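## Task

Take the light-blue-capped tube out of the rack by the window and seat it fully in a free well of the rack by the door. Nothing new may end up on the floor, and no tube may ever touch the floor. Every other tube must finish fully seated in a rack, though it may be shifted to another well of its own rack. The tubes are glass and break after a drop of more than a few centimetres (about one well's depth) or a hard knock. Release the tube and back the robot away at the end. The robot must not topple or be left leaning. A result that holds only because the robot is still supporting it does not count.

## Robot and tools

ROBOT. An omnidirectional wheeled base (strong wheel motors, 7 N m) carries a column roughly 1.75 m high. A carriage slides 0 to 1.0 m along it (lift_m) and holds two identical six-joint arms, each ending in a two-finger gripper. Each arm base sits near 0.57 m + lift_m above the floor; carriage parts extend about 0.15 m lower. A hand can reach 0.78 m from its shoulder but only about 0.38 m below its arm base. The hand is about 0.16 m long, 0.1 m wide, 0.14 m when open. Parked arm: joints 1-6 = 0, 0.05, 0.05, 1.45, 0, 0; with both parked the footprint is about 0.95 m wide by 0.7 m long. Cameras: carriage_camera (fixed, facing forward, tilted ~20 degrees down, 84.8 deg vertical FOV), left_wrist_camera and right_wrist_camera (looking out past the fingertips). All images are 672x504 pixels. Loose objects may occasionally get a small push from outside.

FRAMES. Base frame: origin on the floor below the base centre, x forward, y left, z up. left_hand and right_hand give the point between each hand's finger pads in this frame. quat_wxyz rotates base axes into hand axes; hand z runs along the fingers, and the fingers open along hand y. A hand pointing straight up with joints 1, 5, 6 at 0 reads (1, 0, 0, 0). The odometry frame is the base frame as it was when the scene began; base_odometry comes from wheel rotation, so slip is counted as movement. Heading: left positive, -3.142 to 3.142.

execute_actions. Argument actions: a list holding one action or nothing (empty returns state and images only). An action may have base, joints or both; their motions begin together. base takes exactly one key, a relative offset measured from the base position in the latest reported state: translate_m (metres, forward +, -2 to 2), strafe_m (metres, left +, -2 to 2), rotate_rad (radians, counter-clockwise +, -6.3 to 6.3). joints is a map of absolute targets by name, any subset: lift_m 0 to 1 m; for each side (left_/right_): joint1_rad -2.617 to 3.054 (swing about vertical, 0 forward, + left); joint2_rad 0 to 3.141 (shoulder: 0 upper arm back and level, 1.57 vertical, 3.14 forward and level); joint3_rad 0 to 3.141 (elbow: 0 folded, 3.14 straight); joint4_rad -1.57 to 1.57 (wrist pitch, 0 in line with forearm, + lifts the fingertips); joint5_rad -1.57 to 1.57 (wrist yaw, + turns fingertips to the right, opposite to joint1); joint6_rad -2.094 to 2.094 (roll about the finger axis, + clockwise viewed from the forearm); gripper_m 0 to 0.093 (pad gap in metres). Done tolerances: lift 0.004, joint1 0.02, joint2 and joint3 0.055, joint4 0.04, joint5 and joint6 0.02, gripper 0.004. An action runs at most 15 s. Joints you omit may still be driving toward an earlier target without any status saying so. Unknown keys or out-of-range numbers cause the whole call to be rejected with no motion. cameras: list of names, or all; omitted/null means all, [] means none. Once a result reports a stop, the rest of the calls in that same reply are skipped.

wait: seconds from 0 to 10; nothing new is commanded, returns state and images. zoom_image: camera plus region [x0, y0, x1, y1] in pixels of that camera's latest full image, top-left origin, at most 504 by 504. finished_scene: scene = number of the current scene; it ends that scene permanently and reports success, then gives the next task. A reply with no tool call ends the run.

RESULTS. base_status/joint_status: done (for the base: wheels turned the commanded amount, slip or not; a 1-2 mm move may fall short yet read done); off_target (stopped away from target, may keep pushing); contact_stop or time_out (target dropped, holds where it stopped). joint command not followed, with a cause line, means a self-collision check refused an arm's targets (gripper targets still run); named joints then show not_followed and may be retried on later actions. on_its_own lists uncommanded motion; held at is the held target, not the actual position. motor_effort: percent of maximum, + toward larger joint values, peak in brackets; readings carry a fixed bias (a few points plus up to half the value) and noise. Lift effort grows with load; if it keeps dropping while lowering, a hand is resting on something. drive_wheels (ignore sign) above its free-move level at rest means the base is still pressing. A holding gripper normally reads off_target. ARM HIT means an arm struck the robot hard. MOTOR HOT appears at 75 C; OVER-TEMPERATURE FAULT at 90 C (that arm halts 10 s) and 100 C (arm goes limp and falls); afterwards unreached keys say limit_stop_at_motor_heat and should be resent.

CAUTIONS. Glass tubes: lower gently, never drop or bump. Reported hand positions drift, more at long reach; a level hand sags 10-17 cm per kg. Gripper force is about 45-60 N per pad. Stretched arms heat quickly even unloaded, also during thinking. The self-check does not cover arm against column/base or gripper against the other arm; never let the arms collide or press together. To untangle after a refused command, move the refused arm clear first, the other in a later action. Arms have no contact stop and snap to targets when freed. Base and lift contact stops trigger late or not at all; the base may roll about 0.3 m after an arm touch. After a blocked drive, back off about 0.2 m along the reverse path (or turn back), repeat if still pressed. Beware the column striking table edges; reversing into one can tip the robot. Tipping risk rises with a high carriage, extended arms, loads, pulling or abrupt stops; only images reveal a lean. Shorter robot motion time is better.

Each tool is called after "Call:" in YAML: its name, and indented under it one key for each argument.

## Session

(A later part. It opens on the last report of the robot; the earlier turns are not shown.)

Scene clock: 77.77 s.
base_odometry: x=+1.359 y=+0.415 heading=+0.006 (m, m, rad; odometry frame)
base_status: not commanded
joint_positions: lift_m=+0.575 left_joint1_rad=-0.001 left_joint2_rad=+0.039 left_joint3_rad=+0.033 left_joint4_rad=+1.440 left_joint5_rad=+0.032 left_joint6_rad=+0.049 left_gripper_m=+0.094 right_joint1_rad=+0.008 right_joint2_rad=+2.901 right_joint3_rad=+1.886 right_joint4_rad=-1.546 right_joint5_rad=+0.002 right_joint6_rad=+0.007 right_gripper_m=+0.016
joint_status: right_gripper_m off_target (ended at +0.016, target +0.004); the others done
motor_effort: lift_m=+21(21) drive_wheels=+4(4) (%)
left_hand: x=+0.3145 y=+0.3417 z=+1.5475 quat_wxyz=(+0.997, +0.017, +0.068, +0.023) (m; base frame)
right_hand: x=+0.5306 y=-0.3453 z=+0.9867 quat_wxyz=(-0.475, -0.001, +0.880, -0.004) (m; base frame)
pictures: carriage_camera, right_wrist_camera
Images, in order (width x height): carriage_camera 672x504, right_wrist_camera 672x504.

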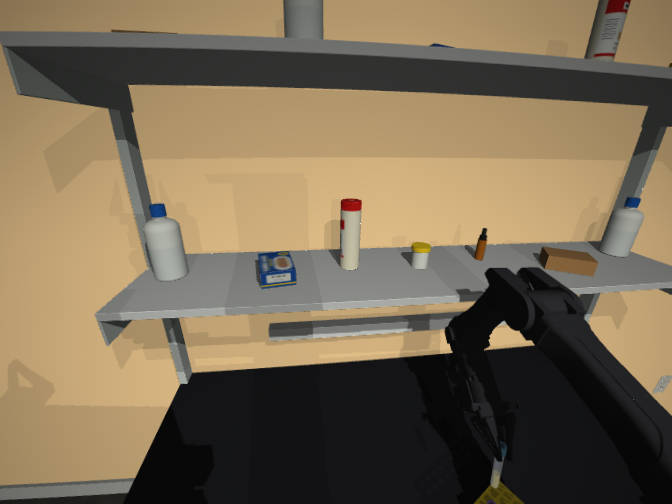

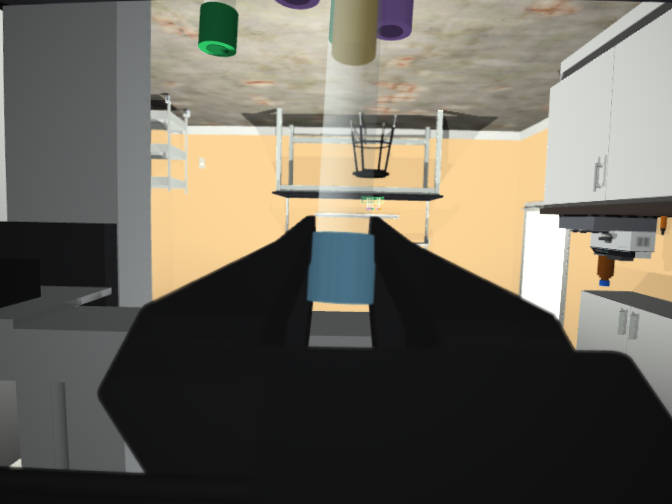

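Call:
execute_actions:
  actions:
    - {"joints":{"lift_m":0.54,"right_gripper_m":0.004}}
  cameras: ["carriage_camera","right_wrist_camera"]

Call:
zoom_image:
  camera: "carriage_camera"
  region: [420,404,560,504]

Scene clock: 78.63 s.
base_odometry: x=+1.359 y=+0.415 heading=+0.006 (m, m, rad; odometry frame)
base_status: not commanded
joint_positions: lift_m=+0.540 left_joint1_rad=-0.001 left_joint2_rad=+0.039 left_joint3_rad=+0.033 left_joint4_rad=+1.440 left_joint5_rad=+0.032 left_joint6_rad=+0.049 left_gripper_m=+0.094 right_joint1_rad=+0.008 right_joint2_rad=+2.899 right_joint3_rad=+1.886 right_joint4_rad=-1.546 right_joint5_rad=+0.002 right_joint6_rad=+0.007 right_gripper_m=+0.016
joint_status: right_gripper_m off_target (ended at +0.016, target +0.004); the others done
motor_effort: lift_m=+21(22) drive_wheels=+4(4) (%)
left_hand: x=+0.3145 y=+0.3417 z=+1.5125 quat_wxyz=(+0.997, +0.017, +0.068, +0.023) (m; base frame)
right_hand: x=+0.5311 y=-0.3453 z=+0.9523 quat_wxyz=(-0.474, -0.001, +0.880, -0.004) (m; base frame)
pictures: carriage_camera, right_wrist_camera
Images, in order (width x height): carriage_camera 672x504, right_wrist_camera 672x504.

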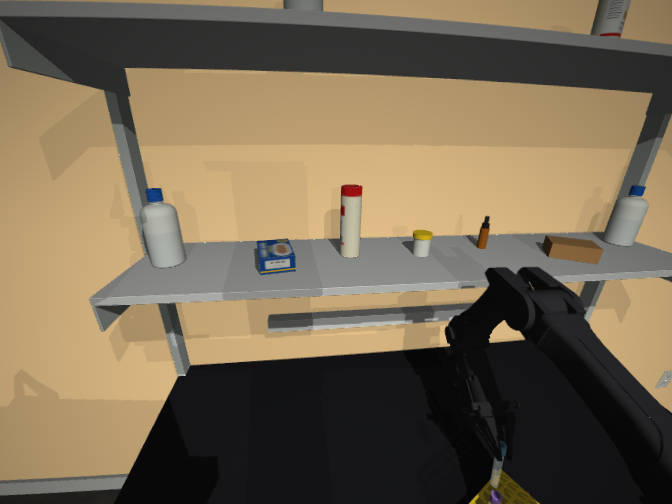

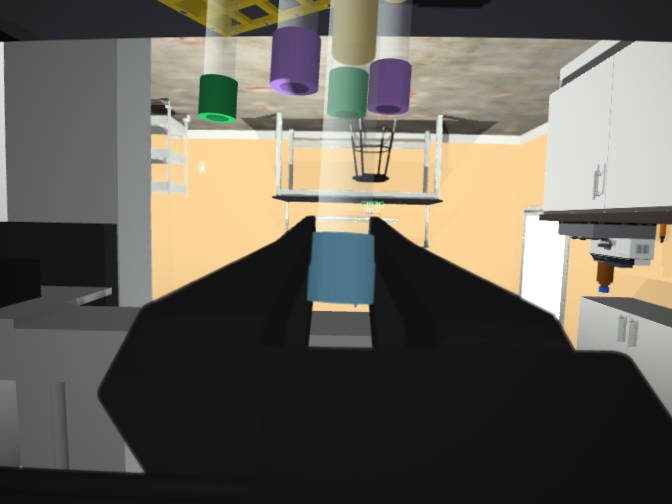

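Region (420, 404, 560, 504) of carriage_camera's 672x504 image, scaled by 3.600, with more detail than that image has; it fills the top 360 rows of this view, and the rest is white.

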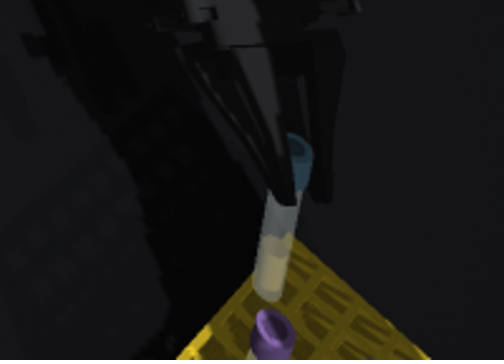

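Call:
execute_actions:
  actions:
    - {"joints":{"lift_m":0.515,"right_gripper_m":0.004}}
  cameras: ["carriage_camera","right_wrist_camera"]

Call:
zoom_image:
  camera: "carriage_camera"
  region: [460,440,550,504]

Scene clock: 79.40 s.
base_odometry: x=+1.359 y=+0.415 heading=+0.006 (m, m, rad; odometry frame)
base_status: not commanded
joint_positions: lift_m=+0.515 left_joint1_rad=-0.001 left_joint2_rad=+0.039 left_joint3_rad=+0.033 left_joint4_rad=+1.440 left_joint5_rad=+0.032 left_joint6_rad=+0.049 left_gripper_m=+0.094 right_joint1_rad=+0.008 right_joint2_rad=+2.900 right_joint3_rad=+1.886 right_joint4_rad=-1.547 right_joint5_rad=+0.002 right_joint6_rad=+0.007 right_gripper_m=+0.016
joint_status: right_gripper_m off_target (ended at +0.016, target +0.004); the others done
motor_effort: lift_m=+21(22) drive_wheels=+4(5) (%)
left_hand: x=+0.3146 y=+0.3417 z=+1.4875 quat_wxyz=(+0.997, +0.017, +0.068, +0.023) (m; base frame)
right_hand: x=+0.5309 y=-0.3453 z=+0.9272 quat_wxyz=(-0.475, -0.001, +0.880, -0.004) (m; base frame)
pictures: carriage_camera, right_wrist_camera
Images, in order (width x height): carriage_camera 672x504, right_wrist_camera 672x504.

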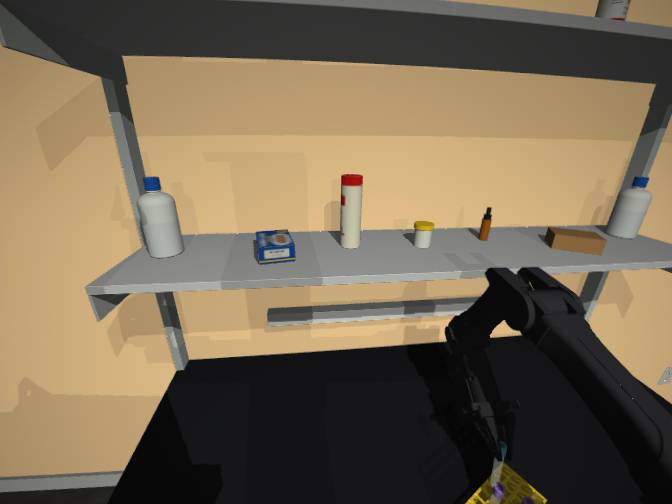

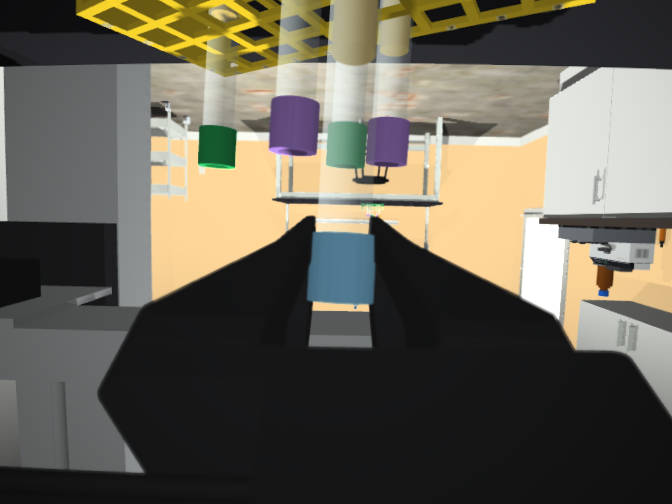

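Region (460, 440, 550, 504) of carriage_camera's 672x504 image, scaled by 5.600, with more detail than that image has; it fills the top 358 rows of this view, and the rest is white.

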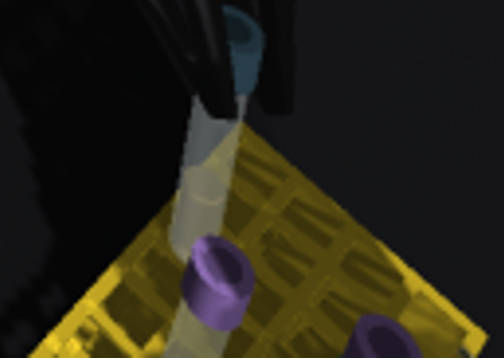

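Call:
execute_actions:
  actions:
    - {"joints":{"lift_m":0.495,"right_gripper_m":0.004}}
  cameras: ["carriage_camera","right_wrist_camera"]

Call:
zoom_image:
  camera: "carriage_camera"
  region: [460,440,550,504]

Scene clock: 80.13 s.
base_odometry: x=+1.359 y=+0.415 heading=+0.006 (m, m, rad; odometry frame)
base_status: not commanded
joint_positions: lift_m=+0.495 left_joint1_rad=-0.001 left_joint2_rad=+0.039 left_joint3_rad=+0.033 left_joint4_rad=+1.440 left_joint5_rad=+0.032 left_joint6_rad=+0.049 left_gripper_m=+0.094 right_joint1_rad=+0.007 right_joint2_rad=+2.866 right_joint3_rad=+1.891 right_joint4_rad=-1.590 right_joint5_rad=+0.002 right_joint6_rad=+0.007 right_gripper_m=+0.016
joint_status: right_gripper_m off_target (ended at +0.016, target +0.004); the others done
motor_effort: lift_m=+19(20) drive_wheels=+5(5) (%)
left_hand: x=+0.3145 y=+0.3417 z=+1.4678 quat_wxyz=(+0.997, +0.017, +0.068, +0.023) (m; base frame)
right_hand: x=+0.5346 y=-0.3456 z=+0.9242 quat_wxyz=(-0.477, -0.001, +0.879, -0.004) (m; base frame)
pictures: carriage_camera, right_wrist_camera
Images, in order (width x height): carriage_camera 672x504, right_wrist_camera 672x504.

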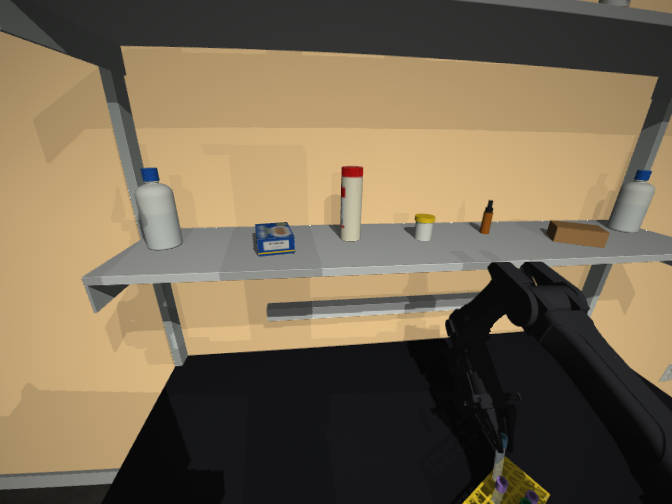

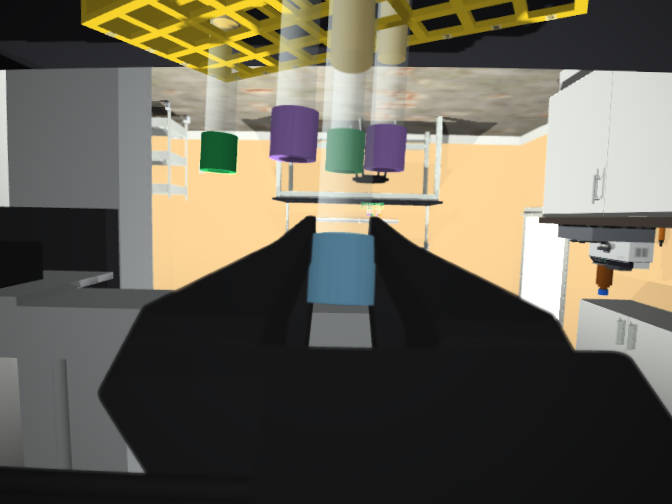

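Region (460, 440, 550, 504) of carriage_camera's 672x504 image, scaled by 5.600, with more detail than that image has; it fills the top 358 rows of this view, and the rest is white.

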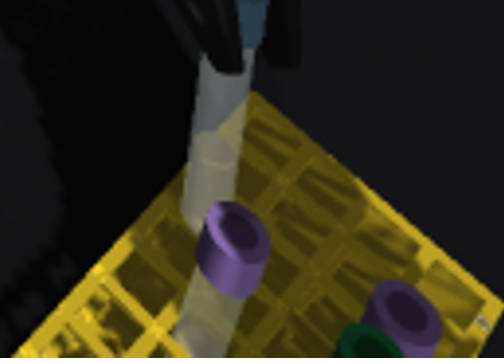

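Call:
execute_actions:
  actions:
    - {"joints":{"lift_m":0.525,"right_gripper_m":0.004}}
  cameras: []

Call:
execute_actions:
  actions:
    - {"base":{"translate_m":0.008},"joints":{"right_gripper_m":0.004}}
  cameras: ["carriage_camera"]

Call:
zoom_image:
  camera: "carriage_camera"
  region: [460,440,550,504]

Call:
execute_actions:
  actions:
    - {"joints":{"lift_m":0.497,"right_gripper_m":0.004}}
  cameras: ["carriage_camera","right_wrist_camera"]

Call:
zoom_image:
  camera: "carriage_camera"
  region: [460,440,550,504]

Scene clock: 81.13 s.
base_odometry: x=+1.359 y=+0.415 heading=+0.006 (m, m, rad; odometry frame)
base_status: not commanded
joint_positions: lift_m=+0.525 left_joint1_rad=-0.001 left_joint2_rad=+0.039 left_joint3_rad=+0.033 left_joint4_rad=+1.440 left_joint5_rad=+0.032 left_joint6_rad=+0.049 left_gripper_m=+0.094 right_joint1_rad=+0.007 right_joint2_rad=+2.890 right_joint3_rad=+1.891 right_joint4_rad=-1.560 right_joint5_rad=+0.002 right_joint6_rad=+0.007 right_gripper_m=+0.016
joint_status: right_gripper_m off_target (ended at +0.016, target +0.004); the others done
motor_effort: lift_m=+23(28) drive_wheels=+5(5) (%)
left_hand: x=+0.3145 y=+0.3417 z=+1.4973 quat_wxyz=(+0.997, +0.017, +0.068, +0.023) (m; base frame)
right_hand: x=+0.5330 y=-0.3457 z=+0.9421 quat_wxyz=(-0.474, -0.001, +0.880, -0.004) (m; base frame)
pictures: none
No camera images: the call's "cameras" was empty. Leave "cameras" out to get every camera's image.

Scene clock: 81.93 s.
base_odometry: x=+1.367 y=+0.415 heading=+0.005 (m, m, rad; odometry frame)
base_status: done
joint_positions: lift_m=+0.525 left_joint1_rad=-0.001 left_joint2_rad=+0.039 left_joint3_rad=+0.033 left_joint4_rad=+1.442 left_joint5_rad=+0.032 left_joint6_rad=+0.049 left_gripper_m=+0.094 right_joint1_rad=+0.007 right_joint2_rad=+2.890 right_joint3_rad=+1.891 right_joint4_rad=-1.555 right_joint5_rad=+0.002 right_joint6_rad=+0.007 right_gripper_m=+0.016
joint_status: right_gripper_m off_target (ended at +0.016, target +0.004)
motor_effort: lift_m=+23(23) drive_wheels=-8(10) (%)
left_hand: x=+0.3142 y=+0.3417 z=+1.4974 quat_wxyz=(+0.997, +0.017, +0.067, +0.023) (m; base frame)
right_hand: x=+0.5337 y=-0.3456 z=+0.9410 quat_wxyz=(-0.472, -0.001, +0.882, -0.004) (m; base frame)
pictures: carriage_camera
Images, in order (width x height): carriage_camera 672x504.

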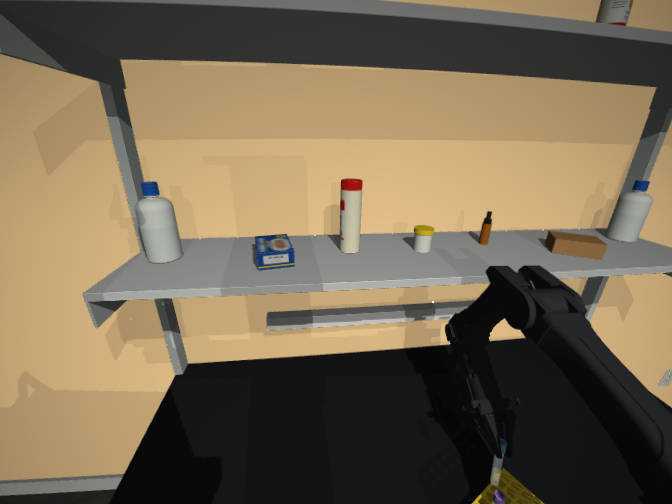

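Region (460, 440, 550, 504) of carriage_camera's 672x504 image, scaled by 5.600, with more detail than that image has; it fills the top 358 rows of this view, and the rest is white.

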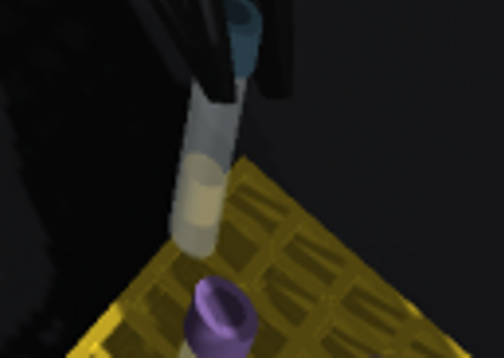

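Scene clock: 82.57 s.
base_odometry: x=+1.367 y=+0.415 heading=+0.005 (m, m, rad; odometry frame)
base_status: not commanded
joint_positions: lift_m=+0.497 left_joint1_rad=-0.001 left_joint2_rad=+0.039 left_joint3_rad=+0.033 left_joint4_rad=+1.442 left_joint5_rad=+0.032 left_joint6_rad=+0.049 left_gripper_m=+0.094 right_joint1_rad=+0.007 right_joint2_rad=+2.897 right_joint3_rad=+1.891 right_joint4_rad=-1.556 right_joint5_rad=+0.004 right_joint6_rad=+0.007 right_gripper_m=+0.016
joint_status: right_gripper_m off_target (ended at +0.016, target +0.004); the others done
motor_effort: lift_m=+21(22) drive_wheels=-8(7) (%)
left_hand: x=+0.3142 y=+0.3417 z=+1.4695 quat_wxyz=(+0.997, +0.017, +0.067, +0.023) (m; base frame)
right_hand: x=+0.5319 y=-0.3462 z=+0.9118 quat_wxyz=(-0.475, -0.001, +0.880, -0.005) (m; base frame)
pictures: carriage_camera, right_wrist_camera
Images, in order (width x height): carriage_camera 672x504, right_wrist_camera 672x504.

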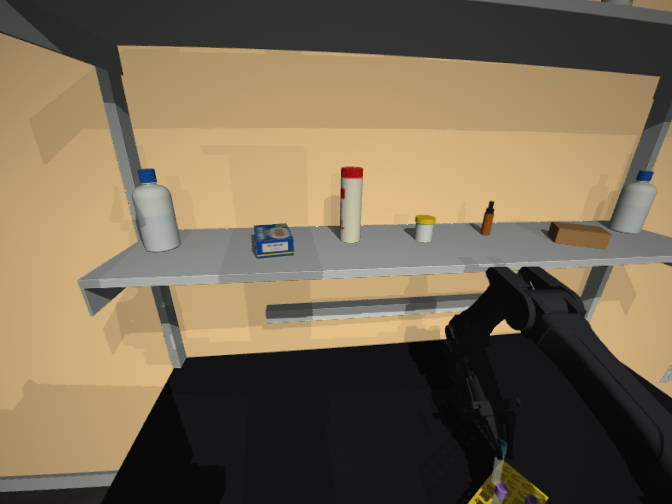

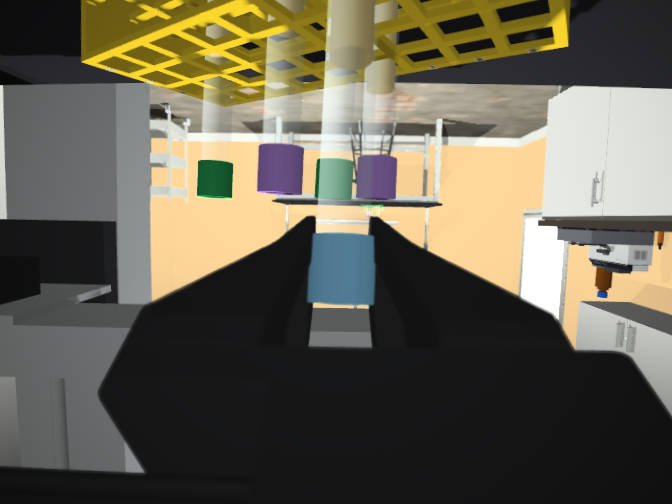

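Region (460, 440, 550, 504) of carriage_camera's 672x504 image, scaled by 5.600, with more detail than that image has; it fills the top 358 rows of this view, and the rest is white.

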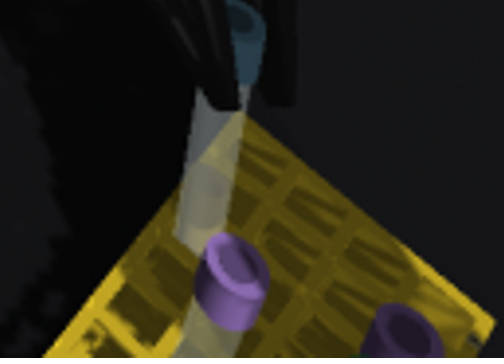

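Call:
execute_actions:
  actions:
    - {"joints":{"lift_m":0.468,"right_gripper_m":0.004}}
  cameras: ["carriage_camera","right_wrist_camera"]

Call:
zoom_image:
  camera: "carriage_camera"
  region: [460,440,550,504]

Scene clock: 83.43 s.
base_odometry: x=+1.367 y=+0.415 heading=+0.005 (m, m, rad; odometry frame)
base_status: not commanded
joint_positions: lift_m=+0.468 left_joint1_rad=-0.001 left_joint2_rad=+0.039 left_joint3_rad=+0.033 left_joint4_rad=+1.442 left_joint5_rad=+0.032 left_joint6_rad=+0.049 left_gripper_m=+0.094 right_joint1_rad=+0.006 right_joint2_rad=+2.888 right_joint3_rad=+1.891 right_joint4_rad=-1.589 right_joint5_rad=+0.000 right_joint6_rad=+0.005 right_gripper_m=+0.016
joint_status: right_gripper_m off_target (ended at +0.016, target +0.004); the others done
motor_effort: lift_m=+20(22) drive_wheels=+7(9) (%)
left_hand: x=+0.3142 y=+0.3417 z=+1.4407 quat_wxyz=(+0.997, +0.017, +0.067, +0.023) (m; base frame)
right_hand: x=+0.5295 y=-0.3456 z=+0.8918 quat_wxyz=(-0.486, +0.000, +0.874, -0.003) (m; base frame)
pictures: carriage_camera, right_wrist_camera
Images, in order (width x height): carriage_camera 672x504, right_wrist_camera 672x504.

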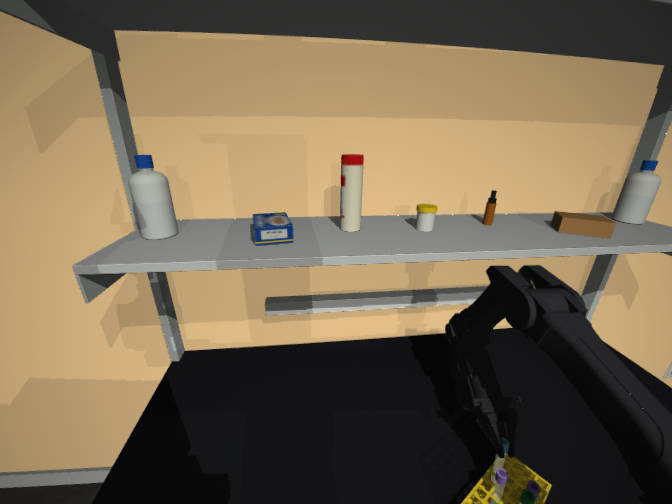

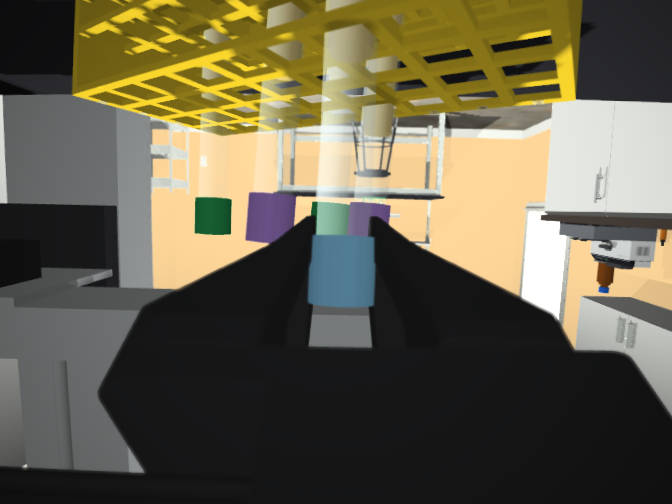

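Region (460, 440, 550, 504) of carriage_camera's 672x504 image, scaled by 5.600, with more detail than that image has; it fills the top 358 rows of this view, and the rest is white.

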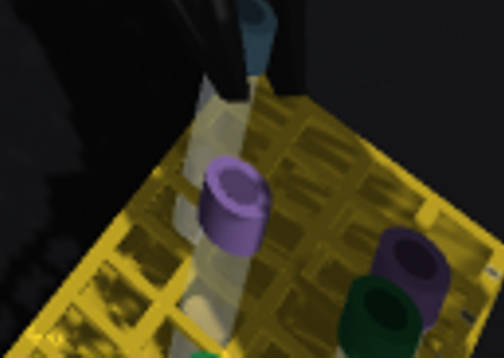

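Bottomed inside. Release and withdraw forward (fingers retreat away from the robot).

Call:
execute_actions:
  actions:
    - {"joints":{"lift_m":0.475,"right_gripper_m":0.022}}
  cameras: []

Call:
execute_actions:
  actions:
    - {"base":{"translate_m":0.045}}
  cameras: ["carriage_camera","right_wrist_camera"]

Scene clock: 84.10 s.
base_odometry: x=+1.367 y=+0.415 heading=+0.005 (m, m, rad; odometry frame)
base_status: not commanded
joint_positions: lift_m=+0.475 left_joint1_rad=-0.001 left_joint2_rad=+0.039 left_joint3_rad=+0.033 left_joint4_rad=+1.442 left_joint5_rad=+0.032 left_joint6_rad=+0.049 left_gripper_m=+0.094 right_joint1_rad=+0.006 right_joint2_rad=+2.889 right_joint3_rad=+1.891 right_joint4_rad=-1.564 right_joint5_rad=+0.000 right_joint6_rad=+0.005 right_gripper_m=+0.022
joint_status: all done
motor_effort: lift_m=+23(28) drive_wheels=+7(8) (%)
left_hand: x=+0.3142 y=+0.3417 z=+1.4474 quat_wxyz=(+0.997, +0.017, +0.067, +0.023) (m; base frame)
right_hand: x=+0.5326 y=-0.3456 z=+0.8929 quat_wxyz=(-0.476, +0.000, +0.880, -0.002) (m; base frame)
pictures: none
No camera images: the call's "cameras" was empty. Leave "cameras" out to get every camera's image.

Scene clock: 85.27 s.
base_odometry: x=+1.412 y=+0.414 heading=+0.004 (m, m, rad; odometry frame)
base_status: done
joint_positions: lift_m=+0.475 left_joint1_rad=-0.001 left_joint2_rad=+0.039 left_joint3_rad=+0.033 left_joint4_rad=+1.443 left_joint5_rad=+0.032 left_joint6_rad=+0.049 left_gripper_m=+0.094 right_joint1_rad=+0.004 right_joint2_rad=+2.889 right_joint3_rad=+1.891 right_joint4_rad=-1.558 right_joint5_rad=+0.000 right_joint6_rad=+0.005 right_gripper_m=+0.022
joint_status: not commanded
motor_effort: lift_m=+23(23) drive_wheels=-10(16) (%)
left_hand: x=+0.3140 y=+0.3417 z=+1.4474 quat_wxyz=(+0.997, +0.017, +0.067, +0.023) (m; base frame)
right_hand: x=+0.5334 y=-0.3460 z=+0.8918 quat_wxyz=(-0.473, +0.000, +0.881, -0.002) (m; base frame)
pictures: carriage_camera, right_wrist_camera
Images, in order (width x height): carriage_camera 672x504, right_wrist_camera 672x504.

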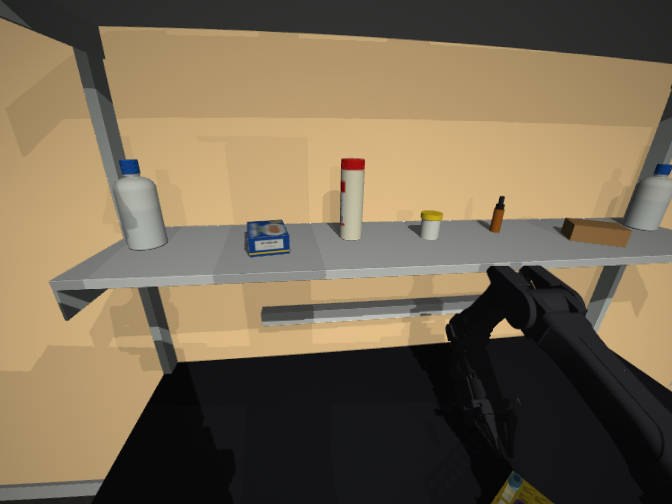

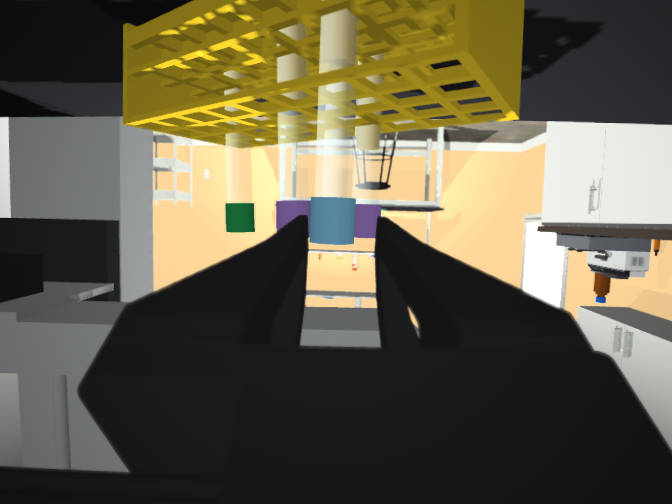

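Call:
execute_actions:
  actions:
    - {"base":{"strafe_m":0.3}}
  cameras: ["carriage_camera"]

Call:
finished_scene:
  scene: 2

Scene clock: 87.87 s.
base_odometry: x=+1.410 y=+0.569 heading=-0.024 (m, m, rad; odometry frame)
base_status: strafe_m contact_stop (by the wheels' count: +0.155 of +0.300)
joint_positions: lift_m=+0.475 left_joint1_rad=-0.003 left_joint2_rad=+0.038 left_joint3_rad=+0.036 left_joint4_rad=+1.440 left_joint5_rad=+0.031 left_joint6_rad=+0.048 left_gripper_m=+0.094 right_joint1_rad=+0.000 right_joint2_rad=+2.895 right_joint3_rad=+1.896 right_joint4_rad=-1.555 right_joint5_rad=-0.002 right_joint6_rad=+0.005 right_gripper_m=+0.022
joint_status: not commanded
motor_effort: lift_m=+22(23) drive_wheels=-3(107) (%)
left_hand: x=+0.3132 y=+0.3417 z=+1.4485 quat_wxyz=(+0.997, +0.017, +0.066, +0.021) (m; base frame)
right_hand: x=+0.5340 y=-0.3469 z=+0.8898 quat_wxyz=(-0.472, +0.003, +0.882, +0.000) (m; base frame)
pictures: carriage_camera
Images, in order (width x height): carriage_camera 672x504.

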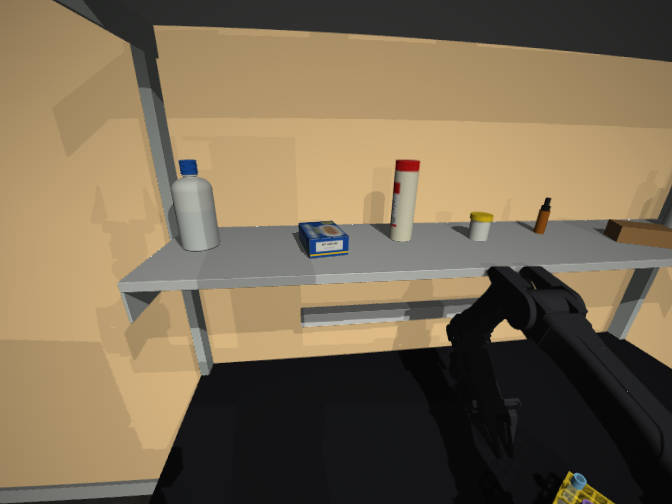

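not run: a stop came earlier in this reply.

Base hit a table leg; the hand is now clear of the rack, so back away.

Call:
execute_actions:
  actions:
    - {"base":{"strafe_m":-0.03}}
  cameras: []

Call:
execute_actions:
  actions:
    - {"base":{"translate_m":-0.6}}
  cameras: ["carriage_camera"]

Scene clock: 89.20 s.
base_odometry: x=+1.410 y=+0.540 heading=-0.023 (m, m, rad; odometry frame)
base_status: done
joint_positions: lift_m=+0.475 left_joint1_rad=-0.003 left_joint2_rad=+0.038 left_joint3_rad=+0.036 left_joint4_rad=+1.441 left_joint5_rad=+0.031 left_joint6_rad=+0.048 left_gripper_m=+0.094 right_joint1_rad=-0.002 right_joint2_rad=+2.895 right_joint3_rad=+1.896 right_joint4_rad=-1.556 right_joint5_rad=-0.002 right_joint6_rad=+0.005 right_gripper_m=+0.022
joint_status: not commanded
motor_effort: lift_m=+21(22) drive_wheels=-14(18) (%)
left_hand: x=+0.3131 y=+0.3417 z=+1.4486 quat_wxyz=(+0.997, +0.017, +0.065, +0.021) (m; base frame)
right_hand: x=+0.5340 y=-0.3473 z=+0.8899 quat_wxyz=(-0.472, +0.003, +0.881, +0.000) (m; base frame)
pictures: none
No camera images: the call's "cameras" was empty. Leave "cameras" out to get every camera's image.

Scene clock: 92.57 s.
base_odometry: x=+0.810 y=+0.553 heading=-0.022 (m, m, rad; odometry frame)
base_status: done
joint_positions: lift_m=+0.475 left_joint1_rad=-0.003 left_joint2_rad=+0.038 left_joint3_rad=+0.036 left_joint4_rad=+1.441 left_joint5_rad=+0.031 left_joint6_rad=+0.048 left_gripper_m=+0.094 right_joint1_rad=-0.001 right_joint2_rad=+2.895 right_joint3_rad=+1.896 right_joint4_rad=-1.555 right_joint5_rad=-0.002 right_joint6_rad=+0.005 right_gripper_m=+0.022
joint_status: not commanded
motor_effort: lift_m=+22(22) drive_wheels=-10(23) (%)
left_hand: x=+0.3131 y=+0.3417 z=+1.4486 quat_wxyz=(+0.997, +0.017, +0.065, +0.021) (m; base frame)
right_hand: x=+0.5341 y=-0.3471 z=+0.8898 quat_wxyz=(-0.472, +0.003, +0.882, +0.000) (m; base frame)
pictures: carriage_camera
Images, in order (width x height): carriage_camera 672x504.

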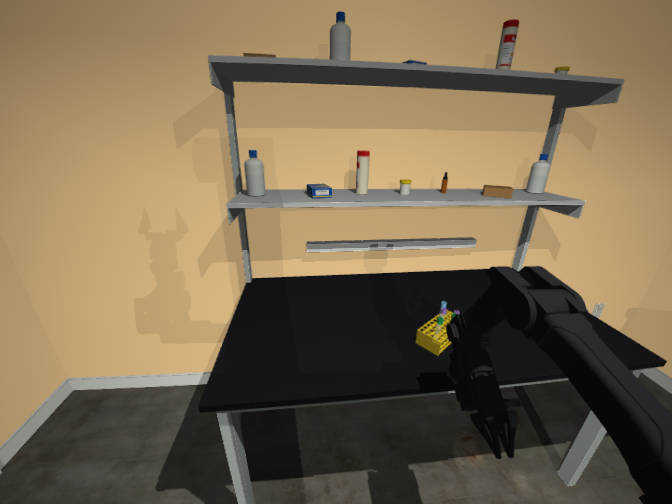

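Call:
finished_scene:
  scene: 2

The scene is finished: the task was done.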